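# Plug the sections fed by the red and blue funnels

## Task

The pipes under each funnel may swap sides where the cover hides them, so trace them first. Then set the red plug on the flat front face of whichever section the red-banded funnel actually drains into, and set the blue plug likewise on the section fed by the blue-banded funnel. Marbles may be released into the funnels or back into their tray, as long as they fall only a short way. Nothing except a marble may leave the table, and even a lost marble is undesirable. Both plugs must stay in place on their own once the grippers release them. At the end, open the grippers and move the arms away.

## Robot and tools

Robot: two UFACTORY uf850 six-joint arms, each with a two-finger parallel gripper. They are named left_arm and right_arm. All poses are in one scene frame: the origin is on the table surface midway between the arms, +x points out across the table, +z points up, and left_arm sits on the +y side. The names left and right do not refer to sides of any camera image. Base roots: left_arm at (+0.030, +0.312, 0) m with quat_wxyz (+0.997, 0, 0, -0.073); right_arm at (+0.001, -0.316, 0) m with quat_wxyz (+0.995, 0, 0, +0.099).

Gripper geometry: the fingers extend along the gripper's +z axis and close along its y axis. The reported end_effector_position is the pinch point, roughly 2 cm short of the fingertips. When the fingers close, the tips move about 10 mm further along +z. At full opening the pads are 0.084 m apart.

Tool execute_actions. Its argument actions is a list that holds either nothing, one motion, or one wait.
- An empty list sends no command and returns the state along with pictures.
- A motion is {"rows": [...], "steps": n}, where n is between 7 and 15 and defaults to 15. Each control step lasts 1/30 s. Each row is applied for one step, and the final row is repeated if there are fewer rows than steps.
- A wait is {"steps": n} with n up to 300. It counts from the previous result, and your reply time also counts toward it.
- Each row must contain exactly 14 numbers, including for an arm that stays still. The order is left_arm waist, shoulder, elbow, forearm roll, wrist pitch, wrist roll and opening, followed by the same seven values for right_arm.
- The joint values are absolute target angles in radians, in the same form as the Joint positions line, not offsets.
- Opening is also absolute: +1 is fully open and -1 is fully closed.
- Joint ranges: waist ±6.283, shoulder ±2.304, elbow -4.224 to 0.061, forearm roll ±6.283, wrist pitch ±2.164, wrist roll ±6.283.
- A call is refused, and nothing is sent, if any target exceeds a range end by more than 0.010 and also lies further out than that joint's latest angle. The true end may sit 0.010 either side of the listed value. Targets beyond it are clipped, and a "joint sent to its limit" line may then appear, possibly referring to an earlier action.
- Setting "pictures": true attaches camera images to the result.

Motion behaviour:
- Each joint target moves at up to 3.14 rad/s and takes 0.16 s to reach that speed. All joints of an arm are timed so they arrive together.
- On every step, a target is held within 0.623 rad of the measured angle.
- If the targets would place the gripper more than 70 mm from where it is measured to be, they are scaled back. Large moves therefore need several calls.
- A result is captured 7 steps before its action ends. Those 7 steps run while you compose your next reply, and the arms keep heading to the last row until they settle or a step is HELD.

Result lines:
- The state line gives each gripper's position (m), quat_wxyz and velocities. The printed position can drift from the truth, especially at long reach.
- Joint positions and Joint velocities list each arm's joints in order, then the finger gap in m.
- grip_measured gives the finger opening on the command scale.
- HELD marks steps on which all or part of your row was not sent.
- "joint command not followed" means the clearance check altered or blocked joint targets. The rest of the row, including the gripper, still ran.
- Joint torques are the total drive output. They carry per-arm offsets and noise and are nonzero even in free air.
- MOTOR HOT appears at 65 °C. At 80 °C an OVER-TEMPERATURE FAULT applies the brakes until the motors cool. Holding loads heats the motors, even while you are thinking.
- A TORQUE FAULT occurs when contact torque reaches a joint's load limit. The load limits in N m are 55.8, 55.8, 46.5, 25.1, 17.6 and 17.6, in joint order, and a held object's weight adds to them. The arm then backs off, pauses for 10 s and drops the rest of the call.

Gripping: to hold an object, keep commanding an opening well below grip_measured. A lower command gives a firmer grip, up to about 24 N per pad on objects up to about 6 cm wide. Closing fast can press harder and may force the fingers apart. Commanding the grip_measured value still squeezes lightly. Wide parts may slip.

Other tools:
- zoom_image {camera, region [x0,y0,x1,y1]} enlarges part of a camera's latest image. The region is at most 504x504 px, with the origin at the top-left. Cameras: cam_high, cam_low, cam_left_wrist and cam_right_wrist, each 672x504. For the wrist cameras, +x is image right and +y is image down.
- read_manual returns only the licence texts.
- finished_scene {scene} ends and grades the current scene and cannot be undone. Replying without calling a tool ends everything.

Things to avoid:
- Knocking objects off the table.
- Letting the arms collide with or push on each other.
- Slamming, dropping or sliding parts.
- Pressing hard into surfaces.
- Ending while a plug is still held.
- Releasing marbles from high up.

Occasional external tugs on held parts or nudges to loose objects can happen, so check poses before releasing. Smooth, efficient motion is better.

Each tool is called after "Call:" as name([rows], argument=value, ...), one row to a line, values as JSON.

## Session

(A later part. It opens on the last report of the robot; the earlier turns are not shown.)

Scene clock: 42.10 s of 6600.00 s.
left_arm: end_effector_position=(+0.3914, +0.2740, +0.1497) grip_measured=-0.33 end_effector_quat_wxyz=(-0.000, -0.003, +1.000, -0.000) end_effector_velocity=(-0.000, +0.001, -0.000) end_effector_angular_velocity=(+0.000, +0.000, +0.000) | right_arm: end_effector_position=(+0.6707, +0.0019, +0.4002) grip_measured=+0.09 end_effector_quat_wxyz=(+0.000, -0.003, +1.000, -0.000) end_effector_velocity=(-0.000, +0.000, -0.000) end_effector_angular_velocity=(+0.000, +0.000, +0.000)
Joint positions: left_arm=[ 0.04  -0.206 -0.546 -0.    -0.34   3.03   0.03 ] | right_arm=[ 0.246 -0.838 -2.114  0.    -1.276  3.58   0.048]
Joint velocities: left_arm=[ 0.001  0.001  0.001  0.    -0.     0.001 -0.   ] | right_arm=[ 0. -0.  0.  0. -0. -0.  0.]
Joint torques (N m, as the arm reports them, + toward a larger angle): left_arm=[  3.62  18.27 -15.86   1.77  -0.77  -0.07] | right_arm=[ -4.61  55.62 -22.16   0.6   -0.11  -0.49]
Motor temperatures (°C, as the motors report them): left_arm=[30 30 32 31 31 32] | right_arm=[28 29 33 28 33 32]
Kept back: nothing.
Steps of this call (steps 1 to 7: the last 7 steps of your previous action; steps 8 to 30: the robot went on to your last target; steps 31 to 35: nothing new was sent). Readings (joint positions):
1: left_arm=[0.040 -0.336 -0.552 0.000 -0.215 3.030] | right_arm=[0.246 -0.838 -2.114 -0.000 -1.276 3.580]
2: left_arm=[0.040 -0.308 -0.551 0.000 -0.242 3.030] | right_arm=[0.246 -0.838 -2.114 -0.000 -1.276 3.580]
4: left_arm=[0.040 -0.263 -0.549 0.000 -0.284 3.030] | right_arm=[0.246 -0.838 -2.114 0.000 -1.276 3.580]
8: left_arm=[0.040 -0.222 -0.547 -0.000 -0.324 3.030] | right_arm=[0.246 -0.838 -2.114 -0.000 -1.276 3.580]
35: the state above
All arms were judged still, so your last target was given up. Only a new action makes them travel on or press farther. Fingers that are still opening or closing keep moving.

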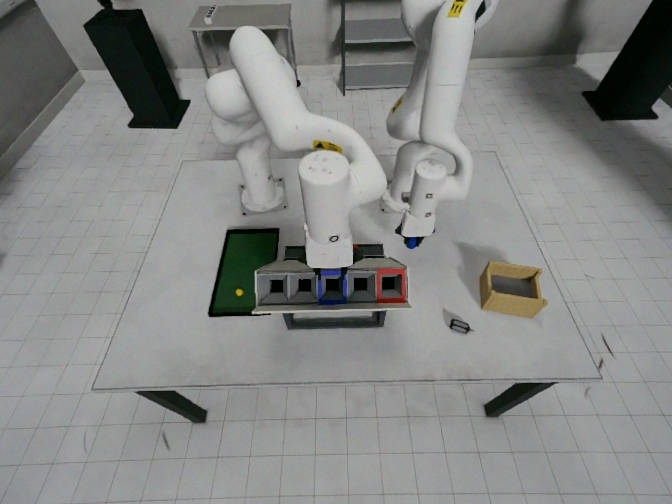

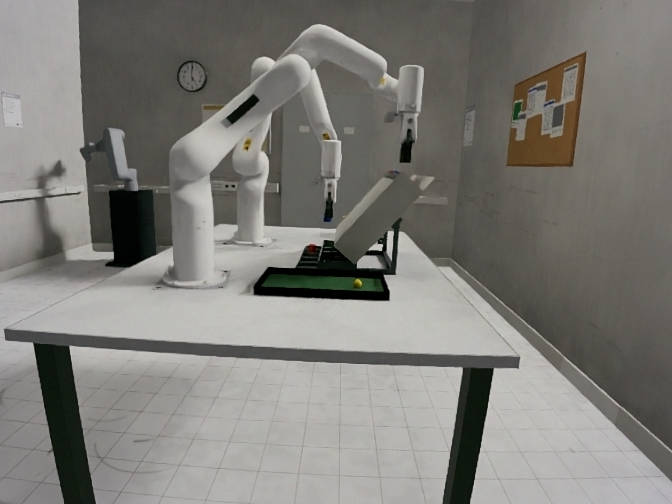

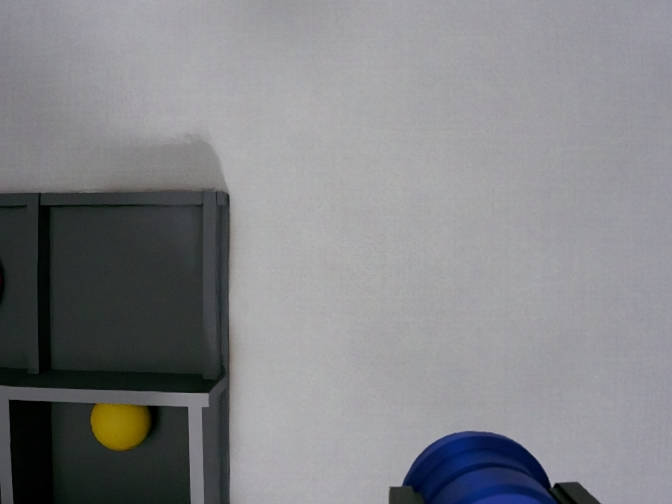

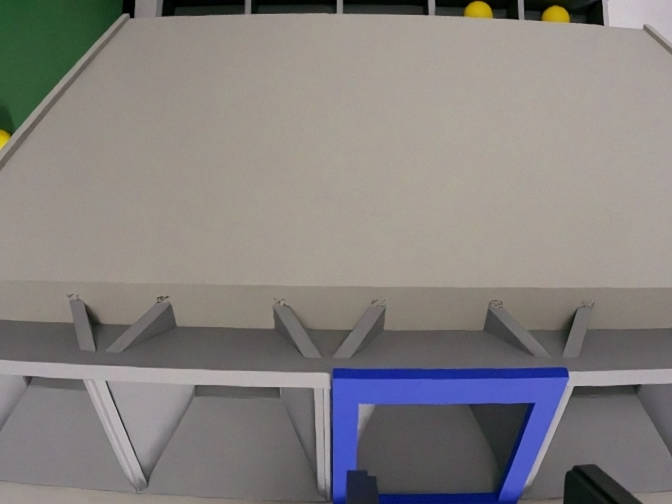

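Blue goes to section 5. I'll reuse the earlier pose, shifted slightly toward -y.

Call:
execute_actions([
  {"rows":[[-0.335,-0.258,-0.502,0,-0.244,2.66,-0.8,0.246,-0.838,-2.114,0,-1.276,3.58,0.1]]},
])

Call:
execute_actions([
  {"steps":20},
])

Call:
execute_actions([
  {"rows":[[-0.335,-0.468,-0.52,0,-0.052,2.66,-0.8,0.246,-0.838,-2.114,0,-1.276,3.58,0.1]]},
])

Call:
execute_actions([
  {"steps":15},
])

Call:
execute_actions([
  {"rows":[[-0.335,-0.468,-0.52,0,-0.052,2.66,0.1,0.246,-0.838,-2.114,0,-1.276,3.58,0.1]]},
])

Call:
execute_actions([
  {"rows":[[-0.335,-0.17,-0.5,0,-0.33,2.66,0.1,0.246,-0.838,-2.114,0,-1.276,3.58,0.1]]},
])

Call:
execute_actions([
  {"steps":25},
], pictures=true)

Scene clock: 42.93 s of 6600.00 s.
left_arm: end_effector_position=(+0.3748, +0.2186, +0.1365) grip_measured=-0.33 end_effector_quat_wxyz=(-0.000, -0.002, +1.000, +0.000) end_effector_velocity=(-0.115, -0.289, -0.070) end_effector_angular_velocity=(+0.000, +0.001, -0.016) | right_arm: end_effector_position=(+0.6707, +0.0019, +0.4002) grip_measured=+0.09 end_effector_quat_wxyz=(+0.000, -0.003, +1.000, -0.000) end_effector_velocity=(+0.000, -0.000, +0.000) end_effector_angular_velocity=(+0.000, -0.000, -0.000)
Joint positions: left_arm=[-0.12  -0.228 -0.527 -0.    -0.299  2.873  0.03 ] | right_arm=[ 0.246 -0.838 -2.114  0.    -1.276  3.58   0.048]
Joint velocities: left_arm=[-0.866 -0.119  0.103  0.     0.221 -0.85   0.   ] | right_arm=[-0.  0.  0. -0.  0.  0. -0.]
Joint torques (N m, as the arm reports them, + toward a larger angle): left_arm=[  5.96  16.84 -15.78   1.99  -0.77   0.07] | right_arm=[ -4.91  55.74 -22.22   0.44  -0.15  -0.56]
Motor temperatures (°C, as the motors report them): left_arm=[30 30 32 31 31 32] | right_arm=[28 29 33 28 33 32]
Steps of this call (steps 1 to 17: nothing new was sent; steps 18 to 25: the first 8 steps of this action). Readings (joint positions):
18: left_arm=[0.040 -0.206 -0.546 0.000 -0.340 3.030] | right_arm=[0.246 -0.838 -2.114 -0.000 -1.276 3.580]
19: left_arm=[0.037 -0.206 -0.546 0.000 -0.339 3.026] | right_arm=[0.246 -0.838 -2.114 -0.000 -1.276 3.580]
21: left_arm=[0.001 -0.211 -0.542 0.000 -0.329 2.990] | right_arm=[0.246 -0.838 -2.114 -0.000 -1.276 3.580]
25: the state above

Scene clock: 43.60 s of 6600.00 s.
left_arm: end_effector_position=(+0.3390, +0.1516, +0.1195) grip_measured=-0.33 end_effector_quat_wxyz=(+0.000, -0.001, +1.000, -0.000) end_effector_velocity=(-0.002, -0.002, -0.001) end_effector_angular_velocity=(+0.000, +0.001, -0.001) | right_arm: end_effector_position=(+0.6707, +0.0019, +0.4002) grip_measured=+0.09 end_effector_quat_wxyz=(+0.000, -0.003, +1.000, -0.000) end_effector_velocity=(-0.000, +0.000, -0.000) end_effector_angular_velocity=(-0.000, -0.000, +0.000)
Joint positions: left_arm=[-0.334 -0.258 -0.502  0.    -0.244  2.661  0.03 ] | right_arm=[ 0.246 -0.838 -2.114  0.    -1.276  3.58   0.048]
Joint velocities: left_arm=[-0.008 -0.002  0.001 -0.001  0.003 -0.007  0.   ] | right_arm=[ 0. -0. -0. -0.  0. -0.  0.]
Joint torques (N m, as the arm reports them, + toward a larger angle): left_arm=[  3.84  18.21 -14.12   1.68  -0.83   0.  ] | right_arm=[ -5.73  55.54 -22.18   1.18  -0.2   -0.42]
Motor temperatures (°C, as the motors report them): left_arm=[30 30 32 31 31 32] | right_arm=[28 29 33 28 33 32]
Kept back: nothing.
Steps of this call (steps 1 to 7: the last 7 steps of your previous action; steps 8 to 20: the robot went on to your last target). Readings (joint positions):
1: left_arm=[-0.148 -0.232 -0.524 -0.000 -0.292 2.845] | right_arm=[0.246 -0.838 -2.114 0.000 -1.276 3.580]
2: left_arm=[-0.177 -0.236 -0.521 -0.000 -0.285 2.816] | right_arm=[0.246 -0.838 -2.114 -0.000 -1.276 3.580]
4: left_arm=[-0.233 -0.244 -0.514 -0.000 -0.270 2.761] | right_arm=[0.246 -0.838 -2.114 -0.000 -1.276 3.580]
8: left_arm=[-0.304 -0.254 -0.505 -0.000 -0.252 2.691] | right_arm=[0.246 -0.838 -2.114 0.000 -1.276 3.580]
20: the state above

Scene clock: 43.87 s of 6600.00 s.
left_arm: end_effector_position=(+0.3387, +0.1514, +0.0679) grip_measured=-0.33 end_effector_quat_wxyz=(-0.002, -0.000, +1.000, +0.001) end_effector_velocity=(-0.019, +0.009, -0.189) end_effector_angular_velocity=(+0.013, +0.025, +0.000) | right_arm: end_effector_position=(+0.6707, +0.0019, +0.4002) grip_measured=+0.09 end_effector_quat_wxyz=(+0.000, -0.003, +1.000, -0.000) end_effector_velocity=(+0.000, -0.001, -0.000) end_effector_angular_velocity=(-0.000, +0.000, -0.001)
Joint positions: left_arm=[-0.335 -0.414 -0.514 -0.    -0.104  2.66   0.03 ] | right_arm=[ 0.246 -0.838 -2.114  0.    -1.276  3.58   0.048]
Joint velocities: left_arm=[-0.001 -0.562 -0.037 -0.     0.498 -0.001  0.   ] | right_arm=[-0.001 -0.     0.    -0.    -0.     0.     0.   ]
Joint torques (N m, as the arm reports them, + toward a larger angle): left_arm=[  3.69  44.68 -13.85   1.82  -1.07  -0.08] | right_arm=[ -4.    56.16 -21.72   1.11  -0.04  -0.51]
Motor temperatures (°C, as the motors report them): left_arm=[30 30 32 31 31 32] | right_arm=[28 29 33 28 33 32]
Steps of this call (steps 1 to 8: the first 8 steps of this action). Readings (joint positions):
1: left_arm=[-0.334 -0.258 -0.502 0.000 -0.244 2.661] | right_arm=[0.246 -0.838 -2.114 -0.000 -1.276 3.580]
2: left_arm=[-0.334 -0.261 -0.503 0.000 -0.240 2.660] | right_arm=[0.246 -0.838 -2.114 -0.000 -1.276 3.580]
4: left_arm=[-0.335 -0.297 -0.507 0.000 -0.206 2.660] | right_arm=[0.246 -0.838 -2.114 0.000 -1.276 3.580]
8: the state above

Scene clock: 44.37 s of 6600.00 s.
left_arm: end_effector_position=(+0.3388, +0.1514, +0.0502) grip_measured=-0.33 end_effector_quat_wxyz=(+0.000, -0.000, +1.000, -0.000) end_effector_velocity=(-0.000, +0.000, -0.002) end_effector_angular_velocity=(+0.000, +0.000, -0.002) | right_arm: end_effector_position=(+0.6707, +0.0019, +0.4002) grip_measured=+0.09 end_effector_quat_wxyz=(+0.000, -0.003, +1.000, -0.000) end_effector_velocity=(+0.000, -0.000, -0.000) end_effector_angular_velocity=(+0.000, -0.000, -0.000)
Joint positions: left_arm=[-0.335 -0.467 -0.52  -0.    -0.052  2.66   0.03 ] | right_arm=[ 0.246 -0.838 -2.114  0.    -1.276  3.58   0.048]
Joint velocities: left_arm=[-0.001 -0.005 -0.    -0.     0.005  0.001 -0.   ] | right_arm=[-0. -0. -0.  0.  0. -0.  0.]
Joint torques (N m, as the arm reports them, + toward a larger angle): left_arm=[  2.98  21.63 -10.83   1.75  -0.74  -0.06] | right_arm=[ -5.35  55.5  -21.53   0.91  -0.08  -0.54]
Motor temperatures (°C, as the motors report them): left_arm=[30 30 32 31 31 32] | right_arm=[28 29 33 28 33 32]
Kept back: nothing.
Steps of this call (steps 1 to 7: the last 7 steps of your previous action; steps 8 to 15: the robot went on to your last target). Readings (joint positions):
1: left_arm=[-0.335 -0.429 -0.516 -0.000 -0.090 2.660] | right_arm=[0.246 -0.838 -2.114 -0.000 -1.276 3.580]
2: left_arm=[-0.335 -0.440 -0.517 -0.000 -0.080 2.660] | right_arm=[0.246 -0.838 -2.114 0.000 -1.276 3.580]
4: left_arm=[-0.335 -0.453 -0.518 -0.000 -0.066 2.660] | right_arm=[0.246 -0.838 -2.114 0.000 -1.276 3.580]
8: left_arm=[-0.335 -0.463 -0.520 -0.000 -0.056 2.660] | right_arm=[0.246 -0.838 -2.114 -0.000 -1.276 3.580]
15: the state above

Scene clock: 44.63 s of 6600.00 s.
left_arm: end_effector_position=(+0.3387, +0.1514, +0.0500) grip_measured=+0.07 end_effector_quat_wxyz=(+0.000, -0.000, +1.000, -0.000) end_effector_velocity=(-0.001, +0.000, -0.001) end_effector_angular_velocity=(+0.000, +0.001, +0.002) | right_arm: end_effector_position=(+0.6707, +0.0019, +0.4002) grip_measured=+0.09 end_effector_quat_wxyz=(+0.000, -0.003, +1.000, -0.000) end_effector_velocity=(+0.000, -0.000, -0.000) end_effector_angular_velocity=(+0.000, -0.000, -0.000)
Joint positions: left_arm=[-0.335 -0.468 -0.52   0.    -0.052  2.66   0.047] | right_arm=[ 0.246 -0.838 -2.114  0.    -1.276  3.58   0.048]
Joint velocities: left_arm=[ 0.    -0.001  0.001 -0.002  0.001 -0.     0.015] | right_arm=[-0. -0. -0. -0.  0. -0.  0.]
Joint torques (N m, as the arm reports them, + toward a larger angle): left_arm=[  3.8   22.52 -10.9    1.61  -0.75  -0.1 ] | right_arm=[ -4.53  55.48 -21.93   0.55  -0.23  -0.43]
Motor temperatures (°C, as the motors report them): left_arm=[30 30 32 31 31 32] | right_arm=[28 29 33 28 33 32]
Steps of this call (steps 1 to 8: the first 8 steps of this action). Readings (joint positions):
1: left_arm=[-0.335 -0.467 -0.520 -0.000 -0.052 2.660] | right_arm=[0.246 -0.838 -2.114 0.000 -1.276 3.580]
2: left_arm=[-0.335 -0.468 -0.520 -0.000 -0.052 2.660] | right_arm=[0.246 -0.838 -2.114 0.000 -1.276 3.580]
4: left_arm=[-0.335 -0.468 -0.520 -0.000 -0.052 2.660] | right_arm=[0.246 -0.838 -2.114 -0.000 -1.276 3.580]
8: the state above

Scene clock: 45.13 s of 6600.00 s.
left_arm: end_effector_position=(+0.3415, +0.1499, +0.1078) grip_measured=+0.09 end_effector_quat_wxyz=(+0.001, -0.000, +1.000, -0.001) end_effector_velocity=(-0.008, +0.004, +0.308) end_effector_angular_velocity=(-0.007, -0.013, +0.000) | right_arm: end_effector_position=(+0.6707, +0.0019, +0.4002) grip_measured=+0.09 end_effector_quat_wxyz=(+0.000, -0.003, +1.000, -0.000) end_effector_velocity=(-0.000, +0.000, +0.000) end_effector_angular_velocity=(+0.000, -0.000, +0.000)
Joint positions: left_arm=[-0.335 -0.297 -0.509  0.    -0.211  2.66   0.048] | right_arm=[ 0.246 -0.838 -2.114  0.    -1.276  3.58   0.048]
Joint velocities: left_arm=[ 0.001  0.918  0.06  -0.    -0.843  0.001  0.   ] | right_arm=[ 0.001  0.    -0.    -0.     0.     0.     0.   ]
Joint torques (N m, as the arm reports them, + toward a larger angle): left_arm=[  3.51   6.88 -11.61   1.64  -0.54  -0.1 ] | right_arm=[ -5.72  55.05 -22.61   0.91  -0.13  -0.46]
Motor temperatures (°C, as the motors report them): left_arm=[30 30 32 31 31 32] | right_arm=[28 29 33 28 33 32]
Steps of this call (steps 1 to 7: the last 7 steps of your previous action; steps 8 to 15: the first 8 steps of this action). Readings (joint positions):
8: left_arm=[-0.335 -0.468 -0.520 0.000 -0.052 2.660] | right_arm=[0.246 -0.838 -2.114 0.000 -1.276 3.580]
9: left_arm=[-0.335 -0.465 -0.520 0.000 -0.056 2.660] | right_arm=[0.246 -0.838 -2.114 0.000 -1.276 3.580]
11: left_arm=[-0.335 -0.429 -0.516 -0.000 -0.091 2.660] | right_arm=[0.246 -0.838 -2.114 -0.000 -1.276 3.580]
15: the state above

Scene clock: 45.97 s of 6600.00 s.
left_arm: end_effector_position=(+0.3369, +0.1523, +0.1494) grip_measured=+0.09 end_effector_quat_wxyz=(-0.000, -0.000, +1.000, +0.000) end_effector_velocity=(+0.000, +0.000, -0.000) end_effector_angular_velocity=(+0.000, +0.000, +0.001) | right_arm: end_effector_position=(+0.6707, +0.0019, +0.4002) grip_measured=+0.09 end_effector_quat_wxyz=(+0.000, -0.003, +1.000, -0.000) end_effector_velocity=(+0.000, -0.000, +0.000) end_effector_angular_velocity=(+0.000, -0.000, -0.001)
Joint positions: left_arm=[-0.335 -0.17  -0.5   -0.    -0.33   2.66   0.048] | right_arm=[ 0.246 -0.838 -2.114  0.    -1.276  3.58   0.048]
Joint velocities: left_arm=[ 0.001 -0.    -0.     0.001 -0.001 -0.001 -0.   ] | right_arm=[-0.001  0.    -0.     0.     0.     0.     0.   ]
Joint torques (N m, as the arm reports them, + toward a larger angle): left_arm=[  3.49  15.92 -15.62   1.74  -0.79  -0.06] | right_arm=[ -5.01  55.59 -21.85   0.85  -0.1   -0.45]
Motor temperatures (°C, as the motors report them): left_arm=[30 30 32 31 31 32] | right_arm=[28 29 33 28 33 32]
Kept back: nothing.
Steps of this call (steps 1 to 7: the last 7 steps of your previous action; steps 8 to 25: the robot went on to your last target). Readings (joint positions):
1: left_arm=[-0.335 -0.267 -0.507 0.000 -0.237 2.660] | right_arm=[0.246 -0.838 -2.114 -0.000 -1.276 3.580]
2: left_arm=[-0.335 -0.243 -0.506 0.000 -0.260 2.660] | right_arm=[0.246 -0.838 -2.114 0.000 -1.276 3.580]
4: left_arm=[-0.335 -0.209 -0.503 0.000 -0.292 2.660] | right_arm=[0.246 -0.838 -2.114 0.000 -1.276 3.580]
8: left_arm=[-0.335 -0.182 -0.501 -0.000 -0.319 2.660] | right_arm=[0.246 -0.838 -2.114 0.000 -1.276 3.580]
25: the state above

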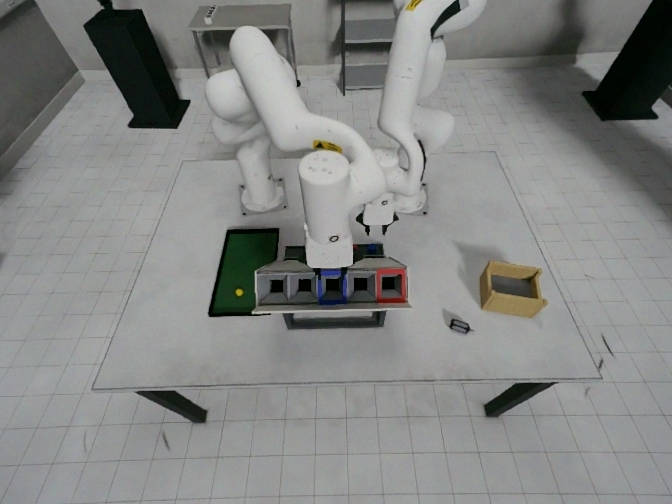

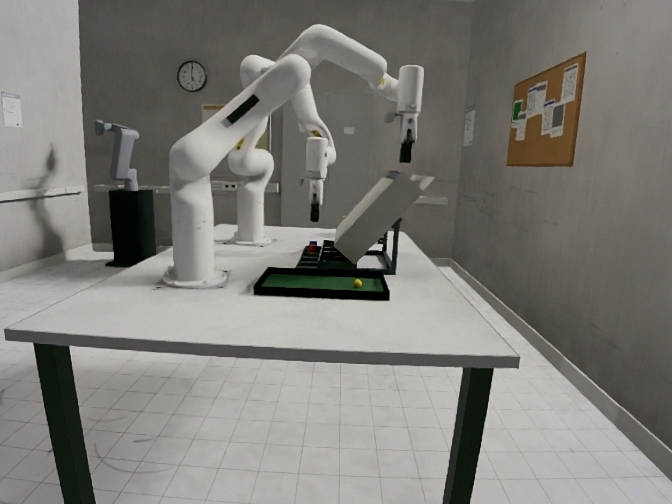

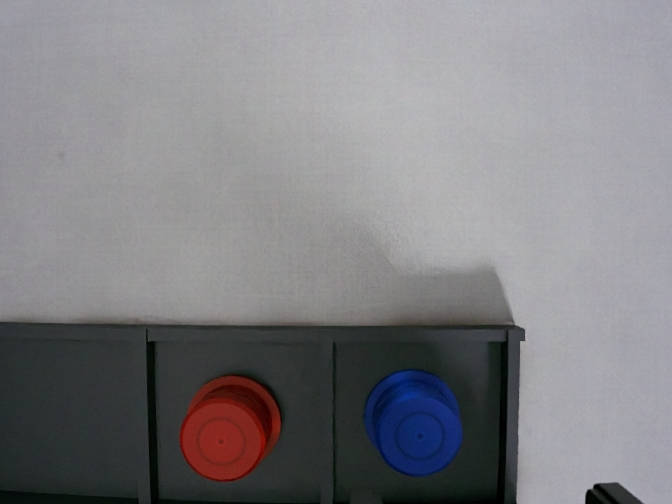

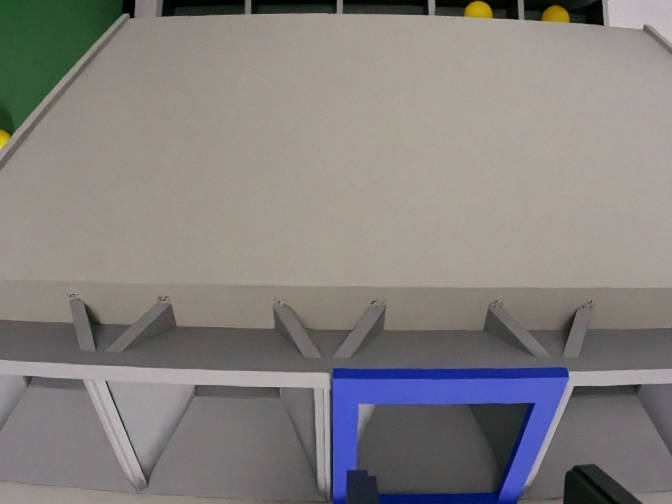

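Call:
finished_scene(scene=2)

The scene is finished: the task was done.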